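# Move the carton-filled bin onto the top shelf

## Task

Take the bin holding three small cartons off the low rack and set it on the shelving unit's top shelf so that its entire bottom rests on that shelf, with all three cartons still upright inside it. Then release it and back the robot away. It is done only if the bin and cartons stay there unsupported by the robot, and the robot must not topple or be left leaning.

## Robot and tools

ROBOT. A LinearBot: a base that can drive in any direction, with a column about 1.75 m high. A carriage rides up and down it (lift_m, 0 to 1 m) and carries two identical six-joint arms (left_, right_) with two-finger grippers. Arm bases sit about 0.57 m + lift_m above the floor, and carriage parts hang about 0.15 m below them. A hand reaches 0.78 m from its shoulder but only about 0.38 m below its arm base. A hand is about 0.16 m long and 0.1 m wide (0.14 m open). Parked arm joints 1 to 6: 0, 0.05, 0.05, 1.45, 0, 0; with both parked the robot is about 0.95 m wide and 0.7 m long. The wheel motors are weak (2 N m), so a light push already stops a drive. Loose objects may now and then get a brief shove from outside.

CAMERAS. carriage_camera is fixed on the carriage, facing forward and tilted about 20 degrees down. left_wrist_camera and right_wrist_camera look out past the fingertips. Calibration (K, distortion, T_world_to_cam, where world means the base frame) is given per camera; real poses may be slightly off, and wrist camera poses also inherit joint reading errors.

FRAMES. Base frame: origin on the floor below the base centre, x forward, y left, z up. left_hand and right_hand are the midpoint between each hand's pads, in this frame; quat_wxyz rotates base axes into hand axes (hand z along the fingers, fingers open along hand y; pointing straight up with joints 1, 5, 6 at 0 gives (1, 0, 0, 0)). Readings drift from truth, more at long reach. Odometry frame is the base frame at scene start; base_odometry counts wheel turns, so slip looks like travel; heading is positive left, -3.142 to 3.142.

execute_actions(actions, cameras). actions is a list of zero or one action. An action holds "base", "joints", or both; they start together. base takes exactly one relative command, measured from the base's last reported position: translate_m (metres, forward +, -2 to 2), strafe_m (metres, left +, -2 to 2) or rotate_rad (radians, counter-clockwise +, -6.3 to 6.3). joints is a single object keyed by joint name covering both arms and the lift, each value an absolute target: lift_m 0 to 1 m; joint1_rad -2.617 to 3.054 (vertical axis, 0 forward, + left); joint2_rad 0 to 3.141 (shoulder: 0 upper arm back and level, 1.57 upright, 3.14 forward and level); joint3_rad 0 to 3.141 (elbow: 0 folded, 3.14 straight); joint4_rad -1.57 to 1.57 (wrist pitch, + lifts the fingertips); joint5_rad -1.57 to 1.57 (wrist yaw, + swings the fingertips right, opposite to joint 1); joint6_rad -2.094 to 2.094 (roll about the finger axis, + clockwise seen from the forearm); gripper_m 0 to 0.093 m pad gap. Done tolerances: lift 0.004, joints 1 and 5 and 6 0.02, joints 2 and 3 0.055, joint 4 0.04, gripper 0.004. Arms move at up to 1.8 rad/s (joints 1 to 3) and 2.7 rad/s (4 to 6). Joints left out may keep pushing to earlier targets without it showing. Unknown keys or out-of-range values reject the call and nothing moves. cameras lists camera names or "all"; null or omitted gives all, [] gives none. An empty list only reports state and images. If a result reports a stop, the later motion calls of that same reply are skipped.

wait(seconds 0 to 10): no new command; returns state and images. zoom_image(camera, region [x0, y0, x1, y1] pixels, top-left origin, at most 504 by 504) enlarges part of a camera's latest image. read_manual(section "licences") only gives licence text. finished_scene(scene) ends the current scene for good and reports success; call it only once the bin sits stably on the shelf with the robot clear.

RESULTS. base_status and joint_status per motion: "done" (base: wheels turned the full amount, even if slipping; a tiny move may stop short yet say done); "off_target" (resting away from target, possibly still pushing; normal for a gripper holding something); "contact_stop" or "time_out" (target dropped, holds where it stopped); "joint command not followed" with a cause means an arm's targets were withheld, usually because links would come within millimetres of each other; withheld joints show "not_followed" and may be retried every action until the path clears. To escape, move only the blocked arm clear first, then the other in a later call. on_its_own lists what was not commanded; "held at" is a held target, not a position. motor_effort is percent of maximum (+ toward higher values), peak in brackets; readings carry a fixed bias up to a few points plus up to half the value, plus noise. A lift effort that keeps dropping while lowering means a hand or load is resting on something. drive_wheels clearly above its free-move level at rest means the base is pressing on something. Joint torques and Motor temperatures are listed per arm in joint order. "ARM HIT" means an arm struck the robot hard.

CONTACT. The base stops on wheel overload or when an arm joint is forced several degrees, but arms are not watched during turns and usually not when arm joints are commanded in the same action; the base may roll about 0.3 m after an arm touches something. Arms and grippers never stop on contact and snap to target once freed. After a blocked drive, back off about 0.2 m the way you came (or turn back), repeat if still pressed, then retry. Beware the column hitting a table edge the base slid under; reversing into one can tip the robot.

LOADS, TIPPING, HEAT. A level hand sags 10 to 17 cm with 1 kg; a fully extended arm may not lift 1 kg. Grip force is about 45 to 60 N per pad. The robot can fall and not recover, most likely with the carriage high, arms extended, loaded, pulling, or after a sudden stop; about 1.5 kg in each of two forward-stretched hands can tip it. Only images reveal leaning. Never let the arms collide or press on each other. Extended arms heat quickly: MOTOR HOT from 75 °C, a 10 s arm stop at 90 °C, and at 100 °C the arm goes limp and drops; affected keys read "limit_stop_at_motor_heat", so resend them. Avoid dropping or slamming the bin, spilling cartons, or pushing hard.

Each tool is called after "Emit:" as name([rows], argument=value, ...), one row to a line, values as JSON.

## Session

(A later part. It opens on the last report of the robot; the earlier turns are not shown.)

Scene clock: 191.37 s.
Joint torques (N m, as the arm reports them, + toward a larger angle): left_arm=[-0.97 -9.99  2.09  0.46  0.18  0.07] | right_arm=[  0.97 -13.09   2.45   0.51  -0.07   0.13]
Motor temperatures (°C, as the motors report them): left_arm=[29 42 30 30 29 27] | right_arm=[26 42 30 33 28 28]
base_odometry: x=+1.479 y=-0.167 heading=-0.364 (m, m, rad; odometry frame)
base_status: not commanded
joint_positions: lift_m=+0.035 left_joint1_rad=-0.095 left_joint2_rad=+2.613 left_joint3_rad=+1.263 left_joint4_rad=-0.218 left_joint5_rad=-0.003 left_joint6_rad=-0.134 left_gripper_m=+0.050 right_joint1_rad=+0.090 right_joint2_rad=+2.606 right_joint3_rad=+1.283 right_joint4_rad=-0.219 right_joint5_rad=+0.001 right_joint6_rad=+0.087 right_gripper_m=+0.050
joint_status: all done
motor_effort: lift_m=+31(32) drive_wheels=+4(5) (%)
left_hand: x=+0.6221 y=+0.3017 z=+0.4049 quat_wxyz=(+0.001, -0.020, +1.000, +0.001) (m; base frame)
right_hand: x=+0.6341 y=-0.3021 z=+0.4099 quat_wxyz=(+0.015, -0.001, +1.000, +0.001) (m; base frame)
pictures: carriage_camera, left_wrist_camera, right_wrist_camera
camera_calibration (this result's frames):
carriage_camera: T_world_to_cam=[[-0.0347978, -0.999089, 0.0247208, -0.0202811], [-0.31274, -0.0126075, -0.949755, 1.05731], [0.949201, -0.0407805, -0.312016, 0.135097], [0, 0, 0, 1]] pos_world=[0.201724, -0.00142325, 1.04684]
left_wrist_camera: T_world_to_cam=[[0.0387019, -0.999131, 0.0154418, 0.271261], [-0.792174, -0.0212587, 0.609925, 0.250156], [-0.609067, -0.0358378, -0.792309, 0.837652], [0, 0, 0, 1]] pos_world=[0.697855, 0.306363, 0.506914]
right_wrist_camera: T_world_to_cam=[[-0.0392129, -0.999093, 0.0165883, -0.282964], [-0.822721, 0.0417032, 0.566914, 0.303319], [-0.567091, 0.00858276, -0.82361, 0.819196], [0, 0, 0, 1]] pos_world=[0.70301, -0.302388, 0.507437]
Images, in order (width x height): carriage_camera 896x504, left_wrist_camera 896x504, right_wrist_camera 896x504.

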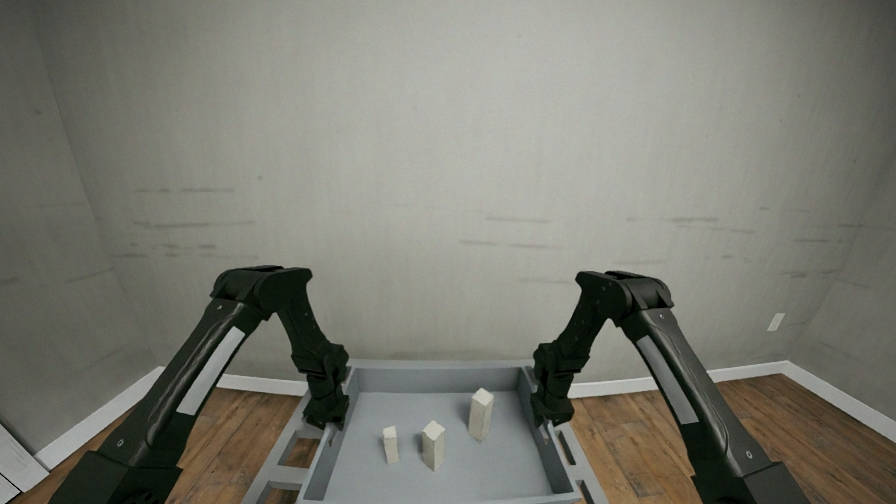

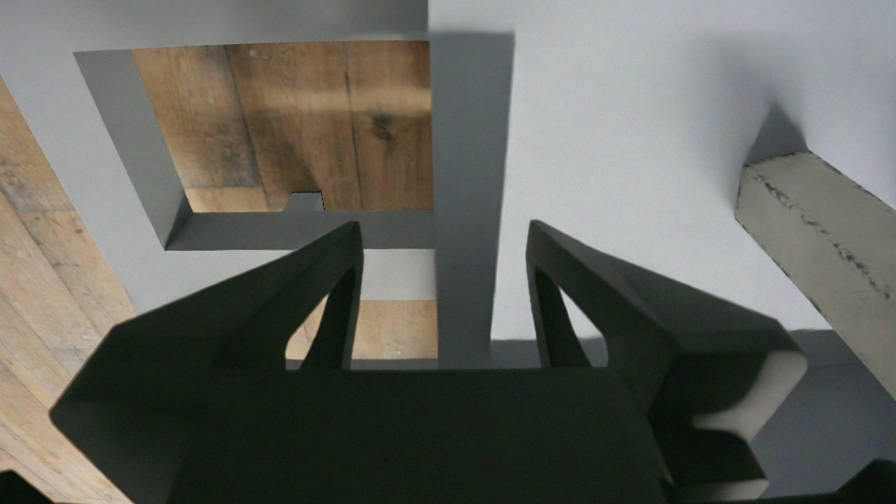

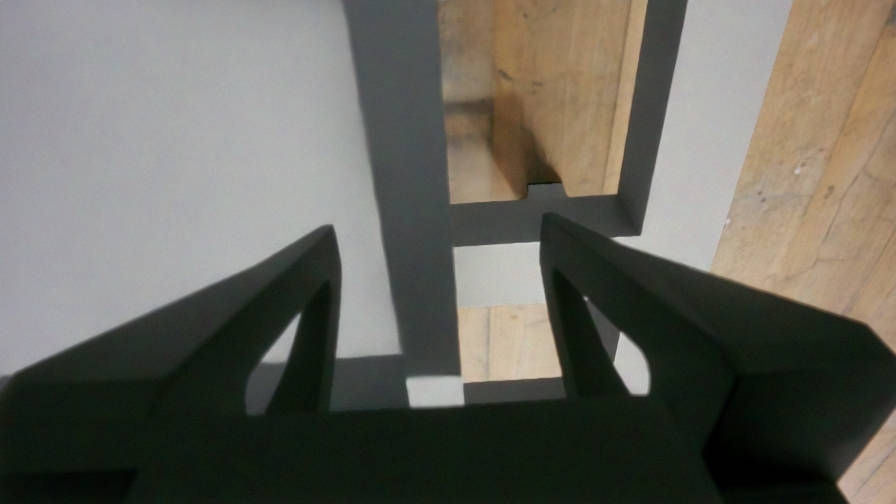

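Emit:
execute_actions([
  {"joints": {"lift_m": 0.024, "left_joint1_rad": -0.118, "left_joint6_rad": -0.145, "right_joint1_rad": 0.105, "right_joint2_rad": 2.666, "right_joint3_rad": 1.36, "right_joint4_rad": -0.2, "right_joint6_rad": 0.095, "left_gripper_m": 0.04, "right_gripper_m": 0.04}},
])

Scene clock: 225.83 s.
Joint torques (N m, as the arm reports them, + toward a larger angle): left_arm=[ -1.09 -10.09   1.42   0.5    0.09   0.08] | right_arm=[  0.98 -13.23   4.64   0.56  -0.08   0.15]
Motor temperatures (°C, as the motors report them): left_arm=[29 45 29 30 29 27] | right_arm=[26 45 30 32 28 28]
base_odometry: x=+1.479 y=-0.167 heading=-0.364 (m, m, rad; odometry frame)
base_status: not commanded
joint_positions: lift_m=+0.024 left_joint1_rad=-0.111 left_joint2_rad=+2.615 left_joint3_rad=+1.263 left_joint4_rad=-0.219 left_joint5_rad=-0.003 left_joint6_rad=-0.139 left_gripper_m=+0.040 right_joint1_rad=+0.099 right_joint2_rad=+2.665 right_joint3_rad=+1.341 right_joint4_rad=-0.202 right_joint5_rad=+0.001 right_joint6_rad=+0.089 right_gripper_m=+0.040
joint_status: all done
motor_effort: lift_m=+32(32) drive_wheels=+6(6) (%)
left_hand: x=+0.6208 y=+0.2960 z=+0.3932 quat_wxyz=(+0.000, -0.014, +1.000, +0.002) (m; base frame)
right_hand: x=+0.6444 y=-0.2973 z=+0.3850 quat_wxyz=(+0.022, -0.005, +1.000, +0.002) (m; base frame)
pictures: carriage_camera, left_wrist_camera, right_wrist_camera
camera_calibration (this result's frames):
carriage_camera: T_world_to_cam=[[-0.0347978, -0.999089, 0.0247208, -0.0200089], [-0.31274, -0.0126075, -0.949755, 1.04685], [0.949201, -0.0407805, -0.312016, 0.13166], [0, 0, 0, 1]] pos_world=[0.201724, -0.00142325, 1.03583]
left_wrist_camera: T_world_to_cam=[[0.0276811, -0.999502, 0.0151386, 0.272901], [-0.79098, -0.012641, 0.611712, 0.252108], [-0.611216, -0.0289072, -0.790936, 0.826147], [0, 0, 0, 1]] pos_world=[0.696813, 0.299834, 0.49508]
right_wrist_camera: T_world_to_cam=[[-0.0318128, -0.999387, 0.014626, -0.281508], [-0.831104, 0.034579, 0.55504, 0.333625], [-0.555206, 0.00550166, -0.831695, 0.798967], [0, 0, 0, 1]] pos_world=[0.711913, -0.297267, 0.483438]
Images, in order (width x height): carriage_camera 896x504, left_wrist_camera 896x504, right_wrist_camera 896x504.

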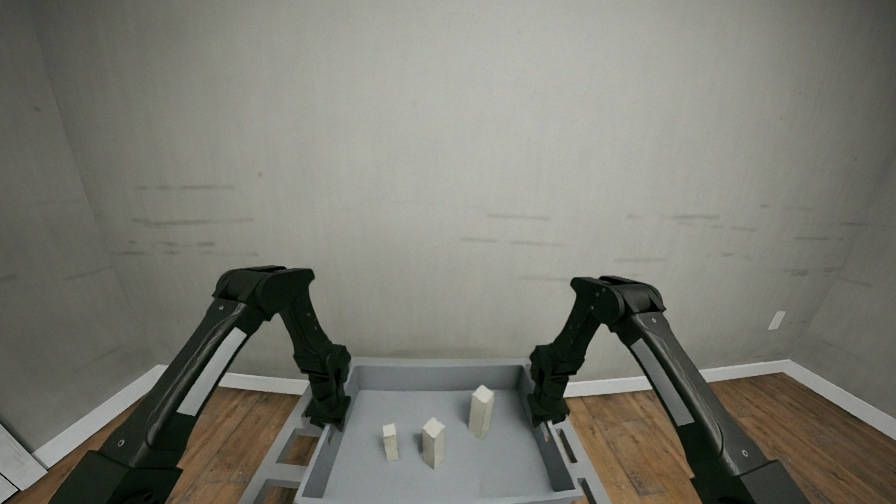

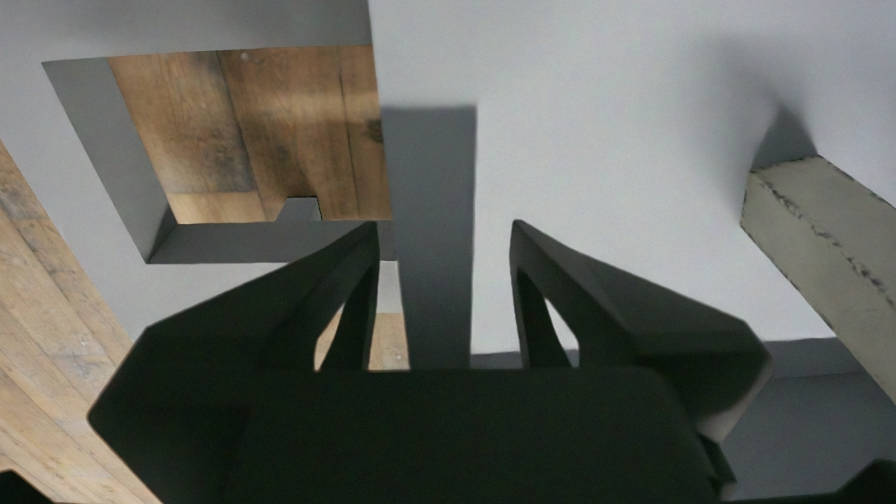

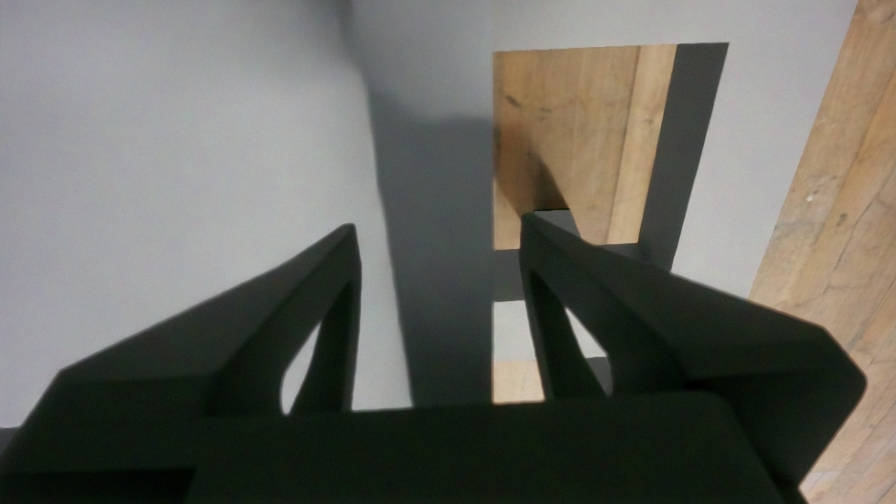

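Emit:
execute_actions([
  {"joints": {"left_joint1_rad": -0.108, "right_joint1_rad": 0.097, "left_joint3_rad": 1.263, "right_joint3_rad": 1.345, "left_gripper_m": 0.0, "right_gripper_m": 0.0}},
])

Scene clock: 230.00 s.
Joint torques (N m, as the arm reports them, + toward a larger angle): left_arm=[ -0.7  -10.18   3.34   0.44  -0.02   0.06] | right_arm=[  0.84 -13.44   3.63   0.57   0.11   0.36]
Motor temperatures (°C, as the motors report them): left_arm=[29 45 29 30 29 27] | right_arm=[26 45 30 32 28 28]
base_odometry: x=+1.479 y=-0.167 heading=-0.364 (m, m, rad; odometry frame)
base_status: not commanded
joint_positions: lift_m=+0.024 left_joint1_rad=-0.103 left_joint2_rad=+2.615 left_joint3_rad=+1.263 left_joint4_rad=-0.217 left_joint5_rad=+0.003 left_joint6_rad=-0.148 left_gripper_m=+0.010 right_joint1_rad=+0.092 right_joint2_rad=+2.665 right_joint3_rad=+1.341 right_joint4_rad=-0.203 right_joint5_rad=-0.016 right_joint6_rad=+0.068 right_gripper_m=+0.009
joint_status: left_gripper_m off_target (ended at +0.010, target +0.000); right_gripper_m off_target (ended at +0.009, target +0.000); the others done
motor_effort: lift_m=+32(32) drive_wheels=+6(5) (%)
left_hand: x=+0.6213 y=+0.2974 z=+0.3932 quat_wxyz=(+0.000, -0.022, +1.000, -0.002) (m; base frame)
right_hand: x=+0.6442 y=-0.2972 z=+0.3850 quat_wxyz=(+0.021, -0.012, +1.000, +0.010) (m; base frame)
pictures: carriage_camera, left_wrist_camera, right_wrist_camera
camera_calibration (this result's frames):
carriage_camera: T_world_to_cam=[[-0.0347978, -0.999089, 0.0247208, -0.0200089], [-0.31274, -0.0126075, -0.949755, 1.04685], [0.949201, -0.0407805, -0.312016, 0.13166], [0, 0, 0, 1]] pos_world=[0.201724, -0.00142325, 1.03583]
left_wrist_camera: T_world_to_cam=[[0.0436709, -0.998809, 0.0217785, 0.26158], [-0.79121, -0.0212678, 0.611174, 0.255469], [-0.609983, -0.0439219, -0.791196, 0.830317], [0, 0, 0, 1]] pos_world=[0.697185, 0.303171, 0.495111]
right_wrist_camera: T_world_to_cam=[[-0.0169647, -0.999855, -0.00136512, -0.284918], [-0.830054, 0.0133225, 0.557523, 0.325426], [-0.557424, 0.0105913, -0.83016, 0.801166], [0, 0, 0, 1]] pos_world=[0.711877, -0.297698, 0.483275]
Images, in order (width x height): carriage_camera 896x504, left_wrist_camera 896x504, right_wrist_camera 896x504.

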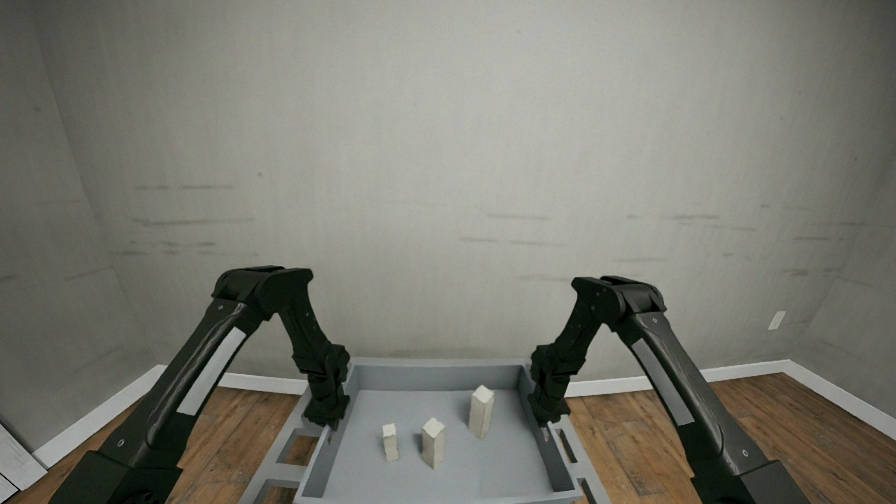

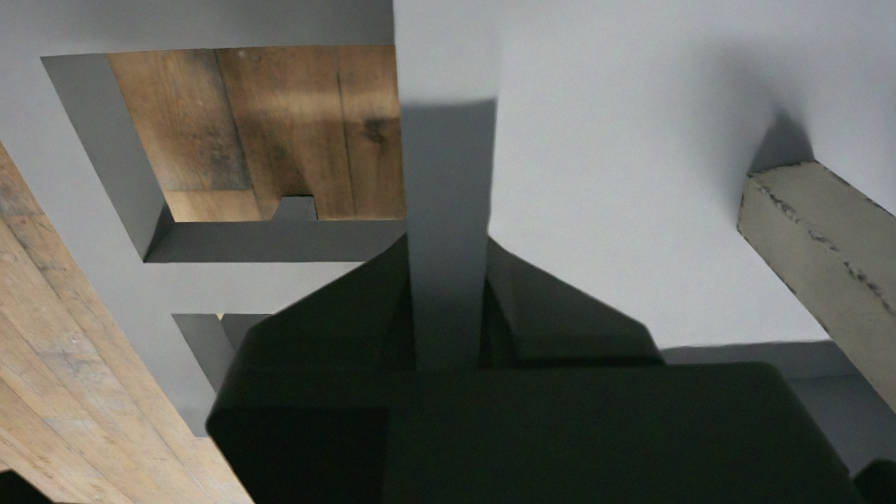

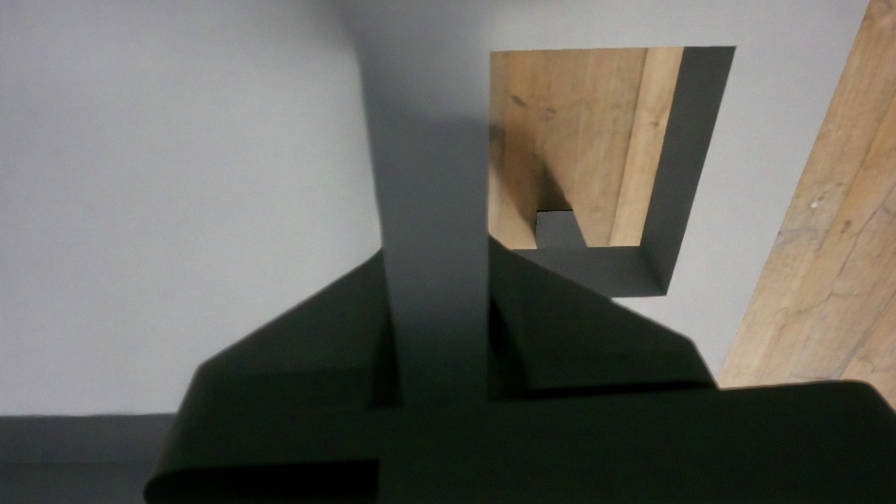

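Emit:
execute_actions([
  {"joints": {"lift_m": 0.07, "left_joint1_rad": -0.103, "right_joint1_rad": 0.092, "left_joint2_rad": 2.595, "right_joint2_rad": 2.642, "left_joint3_rad": 1.27, "right_joint3_rad": 1.35, "left_joint6_rad": -0.148, "right_joint6_rad": 0.068, "right_joint5_rad": -0.016}},
])

Scene clock: 236.47 s.
Joint torques (N m, as the arm reports them, + toward a larger angle): left_arm=[ -0.01 -11.68   3.92   0.38   0.05   0.13] | right_arm=[  0.57 -15.45   4.19   0.54  -0.07   0.12]
Motor temperatures (°C, as the motors report them): left_arm=[29 46 29 29 29 27] | right_arm=[26 46 30 32 29 28]
base_odometry: x=+1.479 y=-0.167 heading=-0.364 (m, m, rad; odometry frame)
base_status: not commanded
joint_positions: lift_m=+0.070 left_joint1_rad=-0.103 left_joint2_rad=+2.617 left_joint3_rad=+1.263 left_joint4_rad=-0.215 left_joint5_rad=+0.006 left_joint6_rad=-0.148 left_gripper_m=+0.010 right_joint1_rad=+0.091 right_joint2_rad=+2.662 right_joint3_rad=+1.341 right_joint4_rad=-0.204 right_joint5_rad=-0.020 right_joint6_rad=+0.060 right_gripper_m=+0.009
joint_status: all done
motor_effort: lift_m=+34(42) drive_wheels=+5(4) (%)
left_hand: x=+0.6212 y=+0.2973 z=+0.4383 quat_wxyz=(+0.000, -0.023, +1.000, -0.003) (m; base frame)
right_hand: x=+0.6451 y=-0.2971 z=+0.4319 quat_wxyz=(+0.022, -0.016, +1.000, +0.012) (m; base frame)
pictures: carriage_camera, left_wrist_camera, right_wrist_camera
camera_calibration (this result's frames):
carriage_camera: T_world_to_cam=[[-0.0347978, -0.999089, 0.0247208, -0.0211418], [-0.31274, -0.0126075, -0.949755, 1.09038], [0.949201, -0.0407805, -0.312016, 0.145959], [0, 0, 0, 1]] pos_world=[0.201724, -0.00142325, 1.08165]
left_wrist_camera: T_world_to_cam=[[0.0448074, -0.998696, 0.0244755, 0.258513], [-0.791249, -0.0205224, 0.611149, 0.227634], [-0.60985, -0.0467502, -0.791137, 0.866602], [0, 0, 0, 1]] pos_world=[0.697029, 0.303361, 0.540156]
right_wrist_camera: T_world_to_cam=[[-0.0103307, -0.999935, -0.00472102, -0.287598], [-0.831522, 0.00596821, 0.55546, 0.299707], [-0.555396, 0.00966389, -0.83153, 0.839681], [0, 0, 0, 1]] pos_world=[0.712597, -0.297483, 0.530388]
Images, in order (width x height): carriage_camera 896x504, left_wrist_camera 896x504, right_wrist_camera 896x504.

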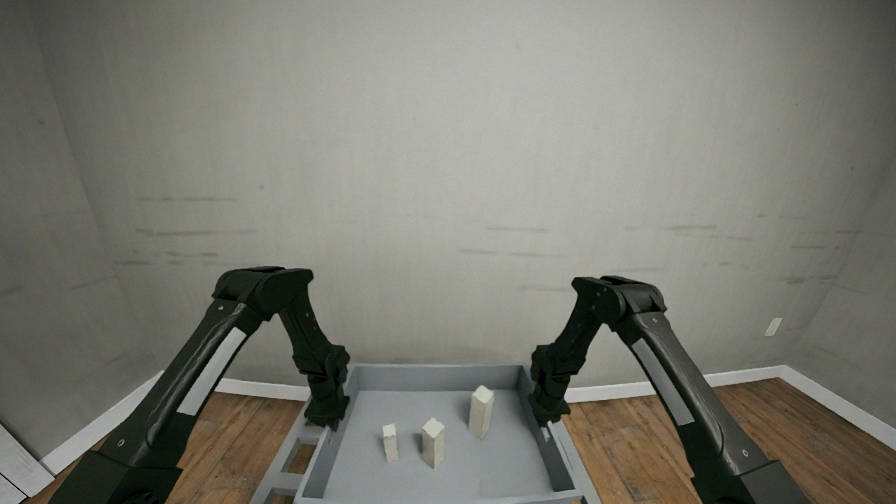

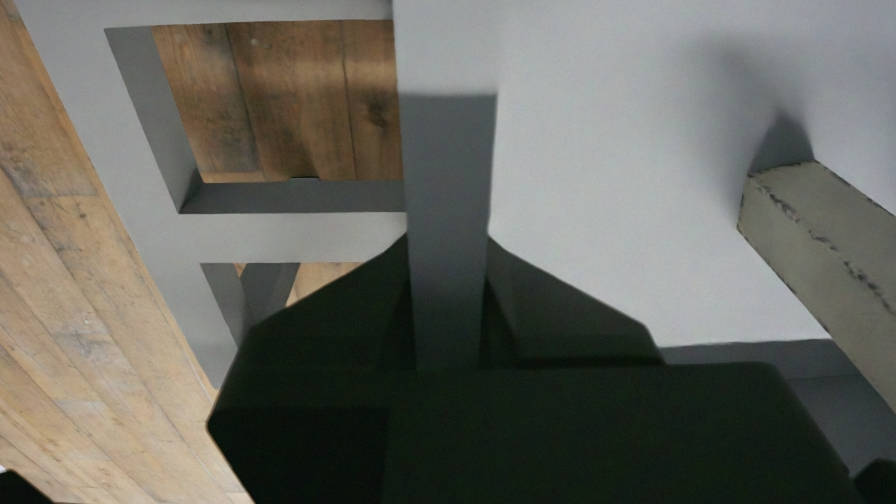

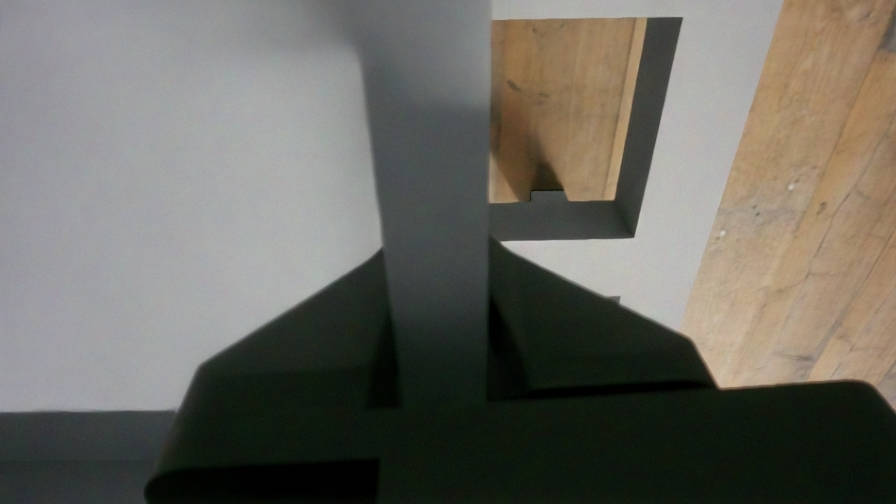

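Emit:
execute_actions([
  {"base": {"translate_m": -1.9}, "joints": {"lift_m": 0.1, "left_joint2_rad": 2.455, "right_joint2_rad": 2.502, "left_joint4_rad": -0.34, "right_joint4_rad": -0.327, "left_joint3_rad": 1.275, "right_joint3_rad": 1.354}},
], cameras=["carriage_camera"])

Scene clock: 258.57 s.
Joint torques (N m, as the arm reports them, + toward a larger angle): left_arm=[ -0.57 -11.2    5.18   0.52   0.1    0.1 ] | right_arm=[  0.95 -14.88   5.1    0.59  -0.08   0.23]
Motor temperatures (°C, as the motors report them): left_arm=[29 50 29 29 29 27] | right_arm=[26 49 30 32 29 28]
base_odometry: x=-0.297 y=+0.509 heading=-0.363 (m, m, rad; odometry frame)
base_status: done
joint_positions: lift_m=+0.100 left_joint1_rad=-0.099 left_joint2_rad=+2.465 left_joint3_rad=+1.263 left_joint4_rad=-0.343 left_joint5_rad=+0.007 left_joint6_rad=-0.145 left_gripper_m=+0.010 right_joint1_rad=+0.086 right_joint2_rad=+2.516 right_joint3_rad=+1.341 right_joint4_rad=-0.327 right_joint5_rad=-0.017 right_joint6_rad=+0.054 right_gripper_m=+0.009
joint_status: all done
motor_effort: lift_m=+34(42) drive_wheels=-4(28) (%)
left_hand: x=+0.6376 y=+0.2970 z=+0.5211 quat_wxyz=(+0.012, -0.023, +1.000, -0.005) (m; base frame)
right_hand: x=+0.6617 y=-0.2980 z=+0.5147 quat_wxyz=(+0.033, -0.016, +0.999, +0.011) (m; base frame)
pictures: carriage_camera
camera_calibration (this result's frames):
carriage_camera: T_world_to_cam=[[-0.0347978, -0.999089, 0.0247208, -0.0218835], [-0.31274, -0.0126075, -0.949755, 1.11887], [0.949201, -0.0407805, -0.312016, 0.155321], [0, 0, 0, 1]] pos_world=[0.201724, -0.00142325, 1.11166]
Images, in order (width x height): carriage_camera 896x504.

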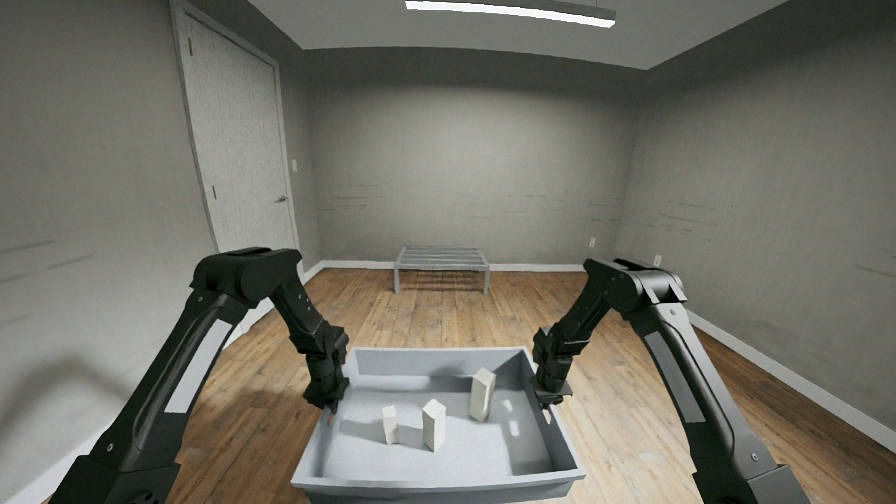

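Emit:
execute_actions([
  {"base": {"rotate_rad": 3.126}, "joints": {"lift_m": 0.3, "left_joint2_rad": 2.318, "right_joint2_rad": 2.364, "left_joint4_rad": -0.503, "right_joint4_rad": -0.489, "left_joint3_rad": 1.277, "right_joint3_rad": 1.356}},
], cameras=["carriage_camera"])

Scene clock: 269.60 s.
Joint torques (N m, as the arm reports them, + toward a larger angle): left_arm=[ -0.84 -11.59   6.13   0.28  -0.1   -0.01] | right_arm=[  0.77 -14.4    5.8    0.49  -0.12   0.15]
Motor temperatures (°C, as the motors report them): left_arm=[29 51 30 29 29 27] | right_arm=[26 50 31 32 29 28]
base_odometry: x=-0.297 y=+0.508 heading=+2.761 (m, m, rad; odometry frame)
base_status: done
joint_positions: lift_m=+0.300 left_joint1_rad=-0.092 left_joint2_rad=+2.341 left_joint3_rad=+1.263 left_joint4_rad=-0.487 left_joint5_rad=+0.019 left_joint6_rad=-0.140 left_gripper_m=+0.010 right_joint1_rad=+0.090 right_joint2_rad=+2.380 right_joint3_rad=+1.341 right_joint4_rad=-0.483 right_joint5_rad=-0.011 right_joint6_rad=+0.057 right_gripper_m=+0.009
joint_status: all done
motor_effort: lift_m=+35(44) drive_wheels=+13(42) (%)
left_hand: x=+0.6351 y=+0.2975 z=+0.7646 quat_wxyz=(+0.002, -0.024, +1.000, -0.010) (m; base frame)
right_hand: x=+0.6600 y=-0.2976 z=+0.7640 quat_wxyz=(+0.024, -0.016, +1.000, +0.007) (m; base frame)
pictures: carriage_camera
camera_calibration (this result's frames):
carriage_camera: T_world_to_cam=[[-0.0347978, -0.999089, 0.0247208, -0.0268257], [-0.31274, -0.0126075, -0.949755, 1.30875], [0.949201, -0.0407805, -0.312016, 0.2177], [0, 0, 0, 1]] pos_world=[0.201724, -0.00142325, 1.31158]
Images, in order (width x height): carriage_camera 896x504.

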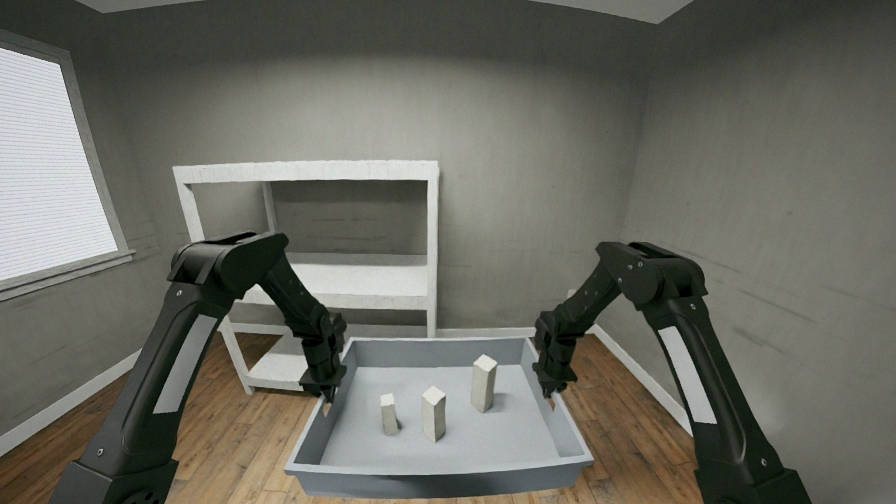

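Emit:
execute_actions([
  {"base": {"strafe_m": 0.5}, "joints": {"lift_m": 1.0, "left_joint2_rad": 2.17, "right_joint2_rad": 2.23, "left_joint4_rad": -0.648, "right_joint4_rad": -0.627, "left_joint3_rad": 1.279, "right_joint3_rad": 1.358}},
], cameras=["carriage_camera"])

Scene clock: 290.67 s.
Joint torques (N m, as the arm reports them, + toward a larger angle): left_arm=[ -0.75 -11.08   7.29   0.39  -0.08   0.09] | right_arm=[  0.83 -14.31   6.4    0.5   -0.08   0.21]
Motor temperatures (°C, as the motors report them): left_arm=[29 54 31 29 29 27] | right_arm=[26 52 32 32 29 28]
base_odometry: x=-0.481 y=+0.044 heading=+2.762 (m, m, rad; odometry frame)
base_status: done
joint_positions: lift_m=+0.999 left_joint1_rad=-0.095 left_joint2_rad=+2.190 left_joint3_rad=+1.263 left_joint4_rad=-0.644 left_joint5_rad=+0.015 left_joint6_rad=-0.143 left_gripper_m=+0.010 right_joint1_rad=+0.088 right_joint2_rad=+2.247 right_joint3_rad=+1.341 right_joint4_rad=-0.623 right_joint5_rad=-0.016 right_joint6_rad=+0.057 right_gripper_m=+0.009
joint_status: all done
motor_effort: lift_m=+35(45) drive_wheels=-6(35) (%)
left_hand: x=+0.6294 y=+0.2976 z=+1.5170 quat_wxyz=(-0.001, -0.024, +1.000, -0.007) (m; base frame)
right_hand: x=+0.6551 y=-0.2978 z=+1.5122 quat_wxyz=(+0.020, -0.016, +1.000, +0.009) (m; base frame)
pictures: carriage_camera
camera_calibration (this result's frames):
carriage_camera: T_world_to_cam=[[-0.0347978, -0.999089, 0.0247208, -0.044115], [-0.31274, -0.0126075, -0.949755, 1.97299], [0.949201, -0.0407805, -0.312016, 0.435918], [0, 0, 0, 1]] pos_world=[0.201724, -0.00142325, 2.01096]
Images, in order (width x height): carriage_camera 896x504.

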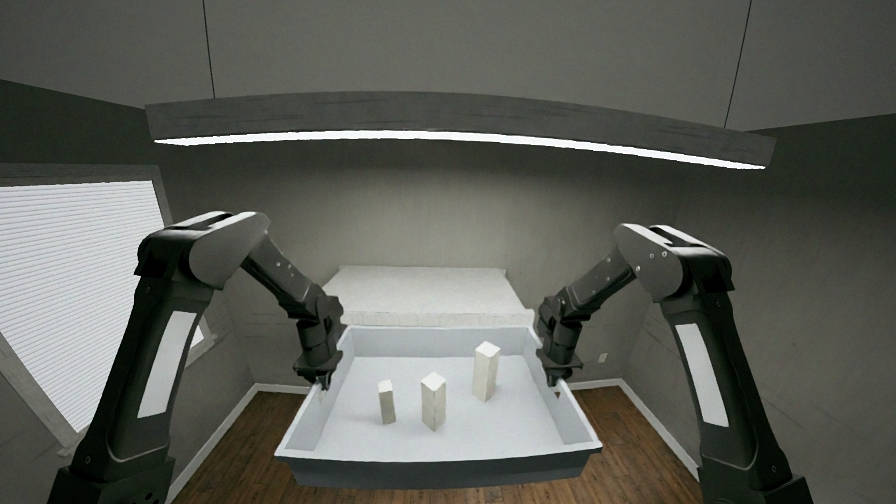

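Emit:
zoom_image(camera="carriage_camera", region=[300, 250, 560, 350])

Emit:
zoom_image(camera="carriage_camera", region=[400, 80, 500, 160])

Region (300, 250, 560, 350) of carriage_camera's 896x504 image, scaled by 1.938, with more detail than that image has; it fills the top 194 rows of this view, and the rest is white.

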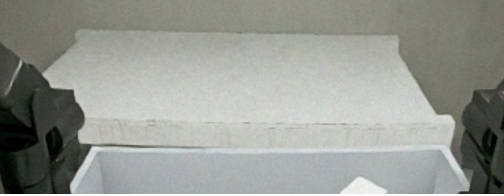

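Region (400, 80, 500, 160) of carriage_camera's 896x504 image, scaled by 5.040, with more detail than that image has; it fills the top 403 rows of this view, and the rest is white.

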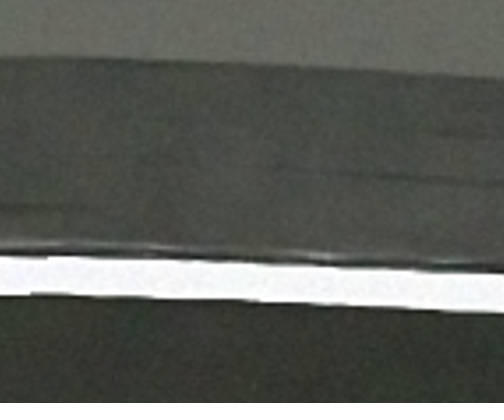

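Emit:
execute_actions([
  {"base": {"translate_m": 0.3}, "joints": {"lift_m": 0.95, "left_joint2_rad": 2.065, "right_joint2_rad": 2.132, "left_joint4_rad": -0.75, "right_joint4_rad": -0.724, "left_joint3_rad": 1.281, "right_joint3_rad": 1.36}},
], cameras=["carriage_camera"])

Scene clock: 326.93 s.
Joint torques (N m, as the arm reports them, + toward a larger angle): left_arm=[ -0.85 -12.15   7.51   0.29  -0.07   0.1 ] | right_arm=[  0.68 -15.35   6.93   0.46  -0.04   0.19]
Motor temperatures (°C, as the motors report them): left_arm=[29 55 32 29 29 27] | right_arm=[26 53 33 32 29 28]
base_odometry: x=-0.760 y=+0.154 heading=+2.763 (m, m, rad; odometry frame)
base_status: done
joint_positions: lift_m=+0.950 left_joint1_rad=-0.095 left_joint2_rad=+2.108 left_joint3_rad=+1.263 left_joint4_rad=-0.740 left_joint5_rad=+0.022 left_joint6_rad=-0.143 left_gripper_m=+0.010 right_joint1_rad=+0.088 right_joint2_rad=+2.168 right_joint3_rad=+1.341 right_joint4_rad=-0.717 right_joint5_rad=-0.019 right_joint6_rad=+0.057 right_gripper_m=+0.009
joint_status: all done
motor_effort: lift_m=+35(34) drive_wheels=-7(30) (%)
left_hand: x=+0.6201 y=+0.2973 z=+1.4960 quat_wxyz=(-0.008, -0.024, +1.000, -0.010) (m; base frame)
right_hand: x=+0.6464 y=-0.2981 z=+1.4912 quat_wxyz=(+0.013, -0.016, +1.000, +0.010) (m; base frame)
pictures: carriage_camera
camera_calibration (this result's frames):
carriage_camera: T_world_to_cam=[[-0.0347978, -0.999089, 0.0247208, -0.0428948], [-0.31274, -0.0126075, -0.949755, 1.92611], [0.949201, -0.0407805, -0.312016, 0.420517], [0, 0, 0, 1]] pos_world=[0.201724, -0.00142325, 1.9616]
Images, in order (width x height): carriage_camera 896x504.

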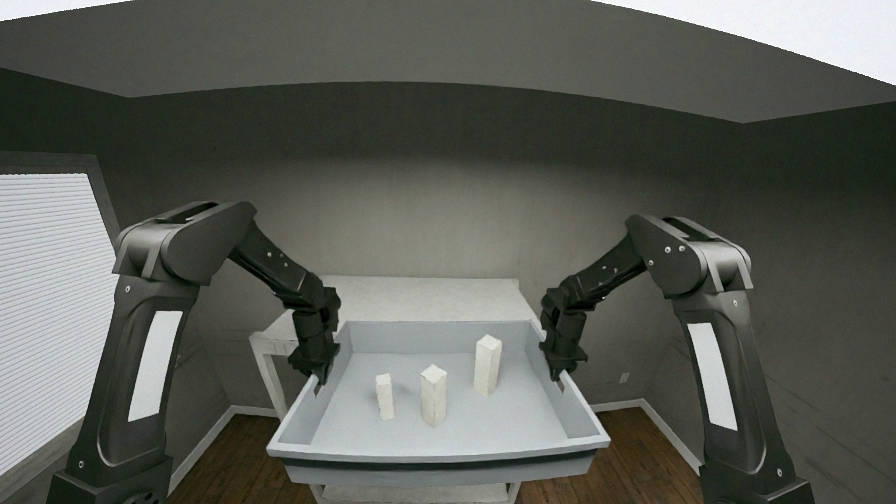

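Emit:
execute_actions([
  {"base": {"translate_m": 0.51}, "joints": {"lift_m": 0.96}},
])

Scene clock: 337.30 s.
Joint torques (N m, as the arm reports them, + toward a larger angle): left_arm=[ -0.82 -11.41   7.61   0.35  -0.05   0.03] | right_arm=[  0.54 -14.32   6.9    0.47  -0.03   0.2 ]
Motor temperatures (°C, as the motors report them): left_arm=[29 57 33 29 29 27] | right_arm=[26 54 34 32 29 28]
base_odometry: x=-1.235 y=+0.342 heading=+2.764 (m, m, rad; odometry frame)
base_status: done
joint_positions: lift_m=+0.960 left_joint1_rad=-0.096 left_joint2_rad=+2.095 left_joint3_rad=+1.263 left_joint4_rad=-0.742 left_joint5_rad=+0.020 left_joint6_rad=-0.143 left_gripper_m=+0.010 right_joint1_rad=+0.088 right_joint2_rad=+2.156 right_joint3_rad=+1.341 right_joint4_rad=-0.718 right_joint5_rad=-0.017 right_joint6_rad=+0.057 right_gripper_m=+0.009
joint_status: all done
motor_effort: lift_m=+34(42) drive_wheels=-7(29) (%)
left_hand: x=+0.6217 y=+0.2972 z=+1.5105 quat_wxyz=(-0.003, -0.023, +1.000, -0.010) (m; base frame)
right_hand: x=+0.6479 y=-0.2981 z=+1.5057 quat_wxyz=(+0.018, -0.016, +1.000, +0.010) (m; base frame)
pictures: carriage_camera, left_wrist_camera, right_wrist_camera
camera_calibration (this result's frames):
carriage_camera: T_world_to_cam=[[-0.0347978, -0.999089, 0.0247208, -0.0431429], [-0.31274, -0.0126075, -0.949755, 1.93564], [0.949201, -0.0407805, -0.312016, 0.423649], [0, 0, 0, 1]] pos_world=[0.201724, -0.00142325, 1.97164]
left_wrist_camera: T_world_to_cam=[[0.0461531, -0.998236, 0.0373557, 0.211748], [-0.787406, -0.0133428, 0.61629, -0.439533], [-0.614704, -0.0578579, -0.786633, 1.71466], [0, 0, 0, 1]] pos_world=[0.698144, 0.304716, 1.61178]
right_wrist_camera: T_world_to_cam=[[-0.0096895, -0.999952, -0.00152957, -0.288755], [-0.827221, 0.00715634, 0.561831, -0.306424], [-0.561793, 0.00670916, -0.827251, 1.73093], [0, 0, 0, 1]] pos_world=[0.716148, -0.298162, 1.60363]
Images, in order (width x height): carriage_camera 896x504, left_wrist_camera 896x504, right_wrist_camera 896x504.

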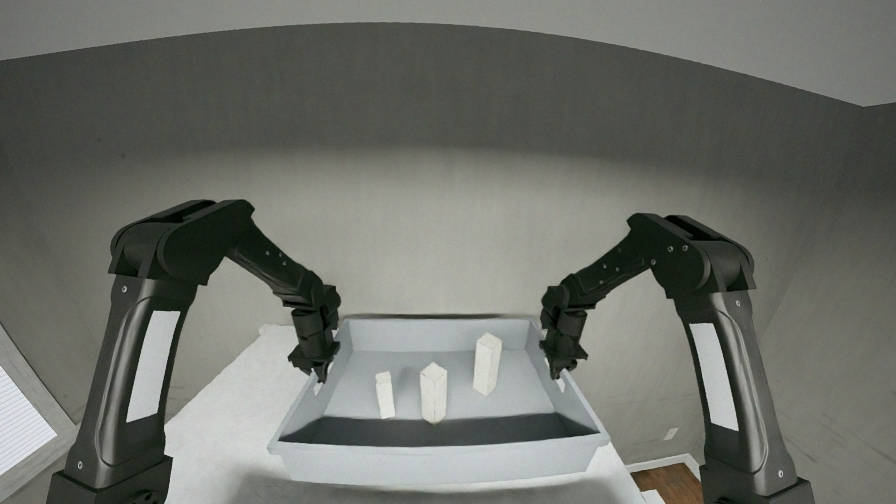

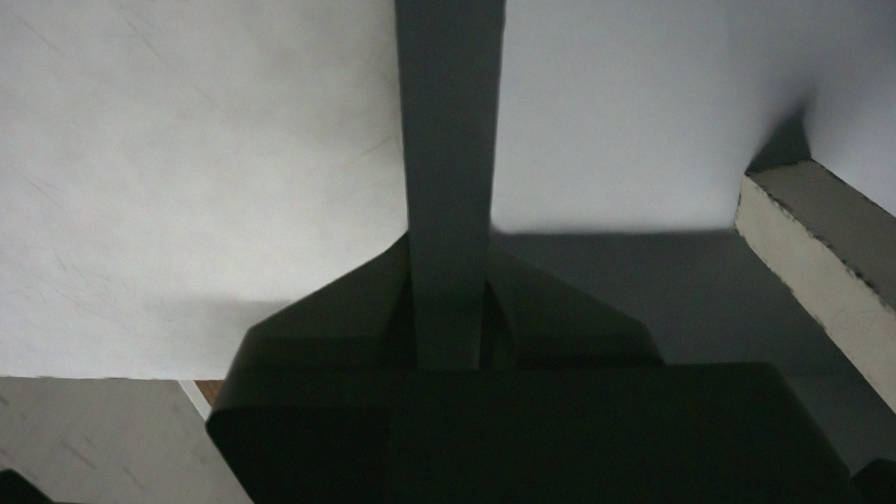

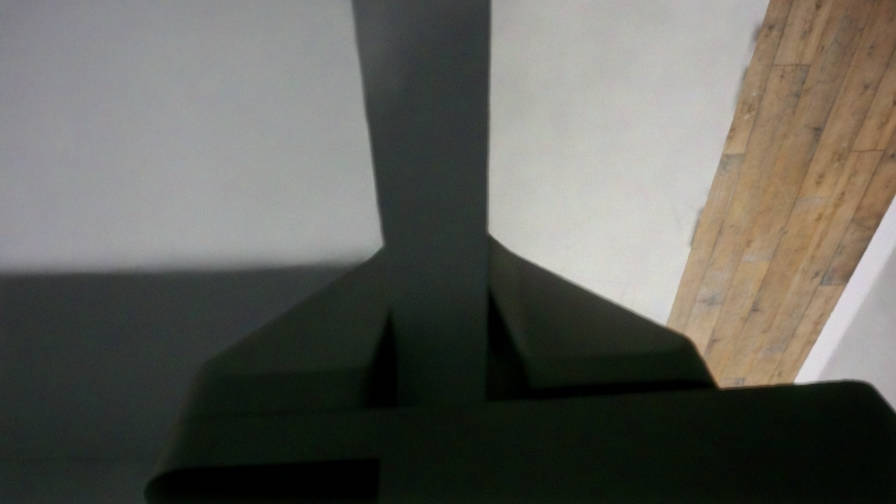

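Emit:
execute_actions([
  {"joints": {"lift_m": 0.92}},
], cameras=["carriage_camera"])

Scene clock: 342.90 s.
Joint torques (N m, as the arm reports them, + toward a larger angle): left_arm=[ -0.76 -11.07   7.84   0.46   0.04   0.1 ] | right_arm=[  0.41 -15.01   6.95   0.42  -0.03   0.18]
Motor temperatures (°C, as the motors report them): left_arm=[29 57 33 29 29 27] | right_arm=[26 54 34 32 29 28]
base_odometry: x=-1.235 y=+0.342 heading=+2.764 (m, m, rad; odometry frame)
base_status: not commanded
joint_positions: lift_m=+0.920 left_joint1_rad=-0.096 left_joint2_rad=+2.094 left_joint3_rad=+1.263 left_joint4_rad=-0.749 left_joint5_rad=+0.018 left_joint6_rad=-0.143 left_gripper_m=+0.010 right_joint1_rad=+0.088 right_joint2_rad=+2.164 right_joint3_rad=+1.341 right_joint4_rad=-0.718 right_joint5_rad=-0.022 right_joint6_rad=+0.057 right_gripper_m=+0.009
joint_status: all done
motor_effort: lift_m=+36(37) drive_wheels=-6(6) (%)
left_hand: x=+0.6200 y=+0.2978 z=+1.4705 quat_wxyz=(-0.006, -0.024, +1.000, -0.008) (m; base frame)
right_hand: x=+0.6466 y=-0.2975 z=+1.4627 quat_wxyz=(+0.014, -0.016, +1.000, +0.012) (m; base frame)
pictures: carriage_camera
camera_calibration (this result's frames):
carriage_camera: T_world_to_cam=[[-0.0347978, -0.999089, 0.0247208, -0.0421514], [-0.31274, -0.0126075, -0.949755, 1.89755], [0.949201, -0.0407805, -0.312016, 0.411135], [0, 0, 0, 1]] pos_world=[0.201724, -0.00142325, 1.93153]
Images, in order (width x height): carriage_camera 896x504.

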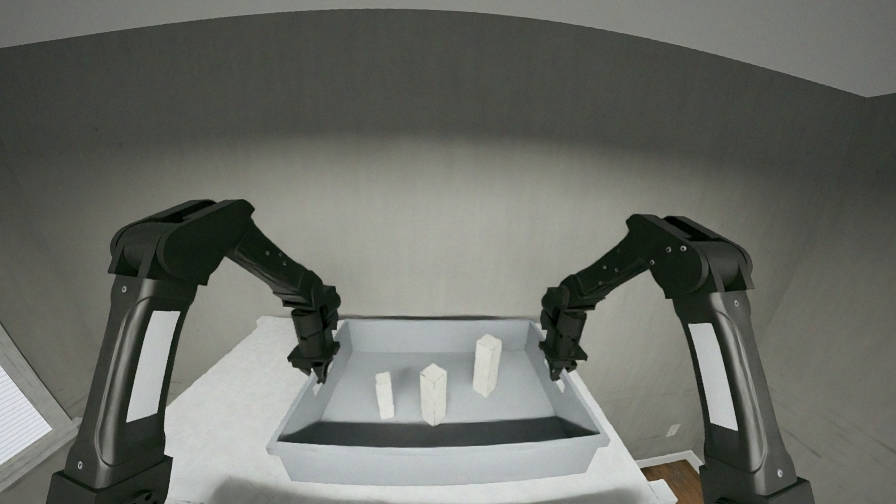

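Emit:
execute_actions([
  {"joints": {"lift_m": 0.911}},
], cameras=["carriage_camera"])

Scene clock: 345.67 s.
Joint torques (N m, as the arm reports them, + toward a larger angle): left_arm=[ -0.73 -11.06   7.67   0.39  -0.07   0.1 ] | right_arm=[  0.69 -14.74   6.8    0.4    0.02   0.22]
Motor temperatures (°C, as the motors report them): left_arm=[29 57 33 29 29 27] | right_arm=[26 55 34 32 29 28]
base_odometry: x=-1.235 y=+0.342 heading=+2.764 (m, m, rad; odometry frame)
base_status: not commanded
joint_positions: lift_m=+0.911 left_joint1_rad=-0.096 left_joint2_rad=+2.092 left_joint3_rad=+1.263 left_joint4_rad=-0.741 left_joint5_rad=+0.016 left_joint6_rad=-0.143 left_gripper_m=+0.010 right_joint1_rad=+0.088 right_joint2_rad=+2.162 right_joint3_rad=+1.341 right_joint4_rad=-0.712 right_joint5_rad=-0.021 right_joint6_rad=+0.057 right_gripper_m=+0.009
joint_status: all done
motor_effort: lift_m=+33(35) drive_wheels=-4(5) (%)
left_hand: x=+0.6224 y=+0.2979 z=+1.4624 quat_wxyz=(-0.001, -0.024, +1.000, -0.008) (m; base frame)
right_hand: x=+0.6484 y=-0.2974 z=+1.4547 quat_wxyz=(+0.018, -0.016, +1.000, +0.012) (m; base frame)
pictures: carriage_camera
camera_calibration (this result's frames):
carriage_camera: T_world_to_cam=[[-0.0347978, -0.999089, 0.0247208, -0.0419327], [-0.31274, -0.0126075, -0.949755, 1.88915], [0.949201, -0.0407805, -0.312016, 0.408374], [0, 0, 0, 1]] pos_world=[0.201724, -0.00142325, 1.92268]
Images, in order (width x height): carriage_camera 896x504.

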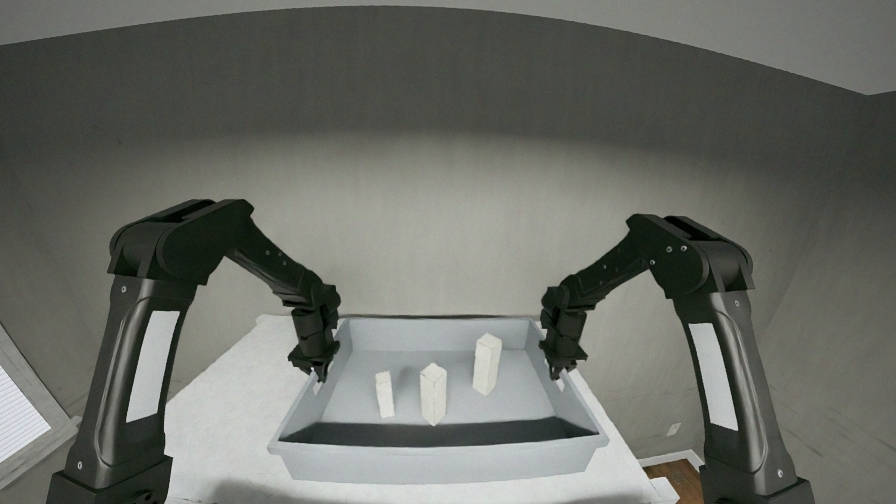

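Emit:
execute_actions([
  {"joints": {"lift_m": 0.904, "left_joint2_rad": 2.083, "right_joint2_rad": 2.152, "left_joint4_rad": -0.738, "right_joint4_rad": -0.706, "left_joint3_rad": 1.27, "right_joint3_rad": 1.348, "left_joint1_rad": -0.096, "right_joint1_rad": 0.088, "left_joint5_rad": 0.012, "right_joint5_rad": -0.02, "left_joint6_rad": -0.143, "right_joint6_rad": 0.057}},
], cameras=["carriage_camera"])

Scene clock: 351.17 s.
Joint torques (N m, as the arm reports them, + toward a larger angle): left_arm=[-0.42 -9.33  6.89  0.58  0.01  0.1 ] | right_arm=[  0.45 -12.52   6.     0.62  -0.04   0.11]
Motor temperatures (°C, as the motors report them): left_arm=[29 57 33 29 29 27] | right_arm=[26 55 34 32 29 28]
base_odometry: x=-1.235 y=+0.342 heading=+2.764 (m, m, rad; odometry frame)
base_status: not commanded
joint_positions: lift_m=+0.904 left_joint1_rad=-0.096 left_joint2_rad=+2.078 left_joint3_rad=+1.263 left_joint4_rad=-0.751 left_joint5_rad=+0.016 left_joint6_rad=-0.142 left_gripper_m=+0.010 right_joint1_rad=+0.088 right_joint2_rad=+2.153 right_joint3_rad=+1.341 right_joint4_rad=-0.717 right_joint5_rad=-0.023 right_joint6_rad=+0.054 right_gripper_m=+0.009
joint_status: all done
motor_effort: lift_m=+28(28) drive_wheels=-4(5) (%)
left_hand: x=+0.6220 y=+0.2978 z=+1.4605 quat_wxyz=(+0.001, -0.023, +1.000, -0.008) (m; base frame)
right_hand: x=+0.6488 y=-0.2974 z=+1.4513 quat_wxyz=(+0.020, -0.017, +1.000, +0.013) (m; base frame)
pictures: carriage_camera
camera_calibration (this result's frames):
carriage_camera: T_world_to_cam=[[-0.0347978, -0.999089, 0.0247208, -0.0417698], [-0.31274, -0.0126075, -0.949755, 1.88289], [0.949201, -0.0407805, -0.312016, 0.406319], [0, 0, 0, 1]] pos_world=[0.201724, -0.00142325, 1.9161]
Images, in order (width x height): carriage_camera 896x504.

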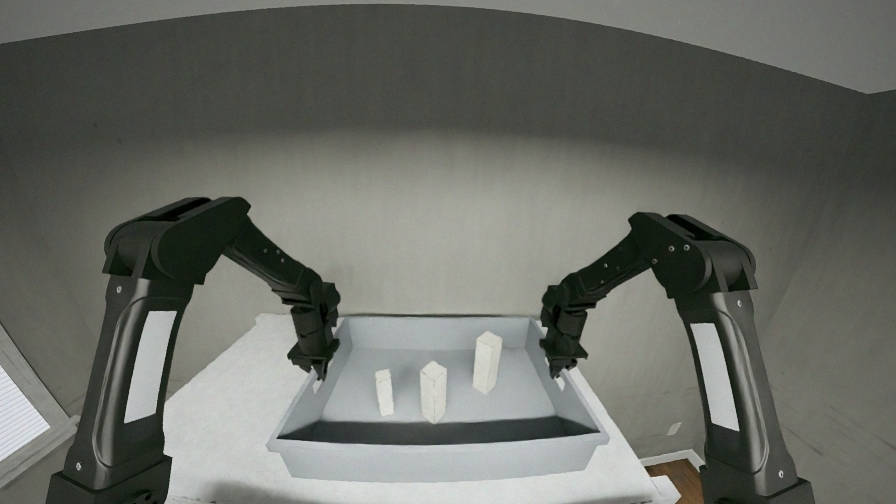

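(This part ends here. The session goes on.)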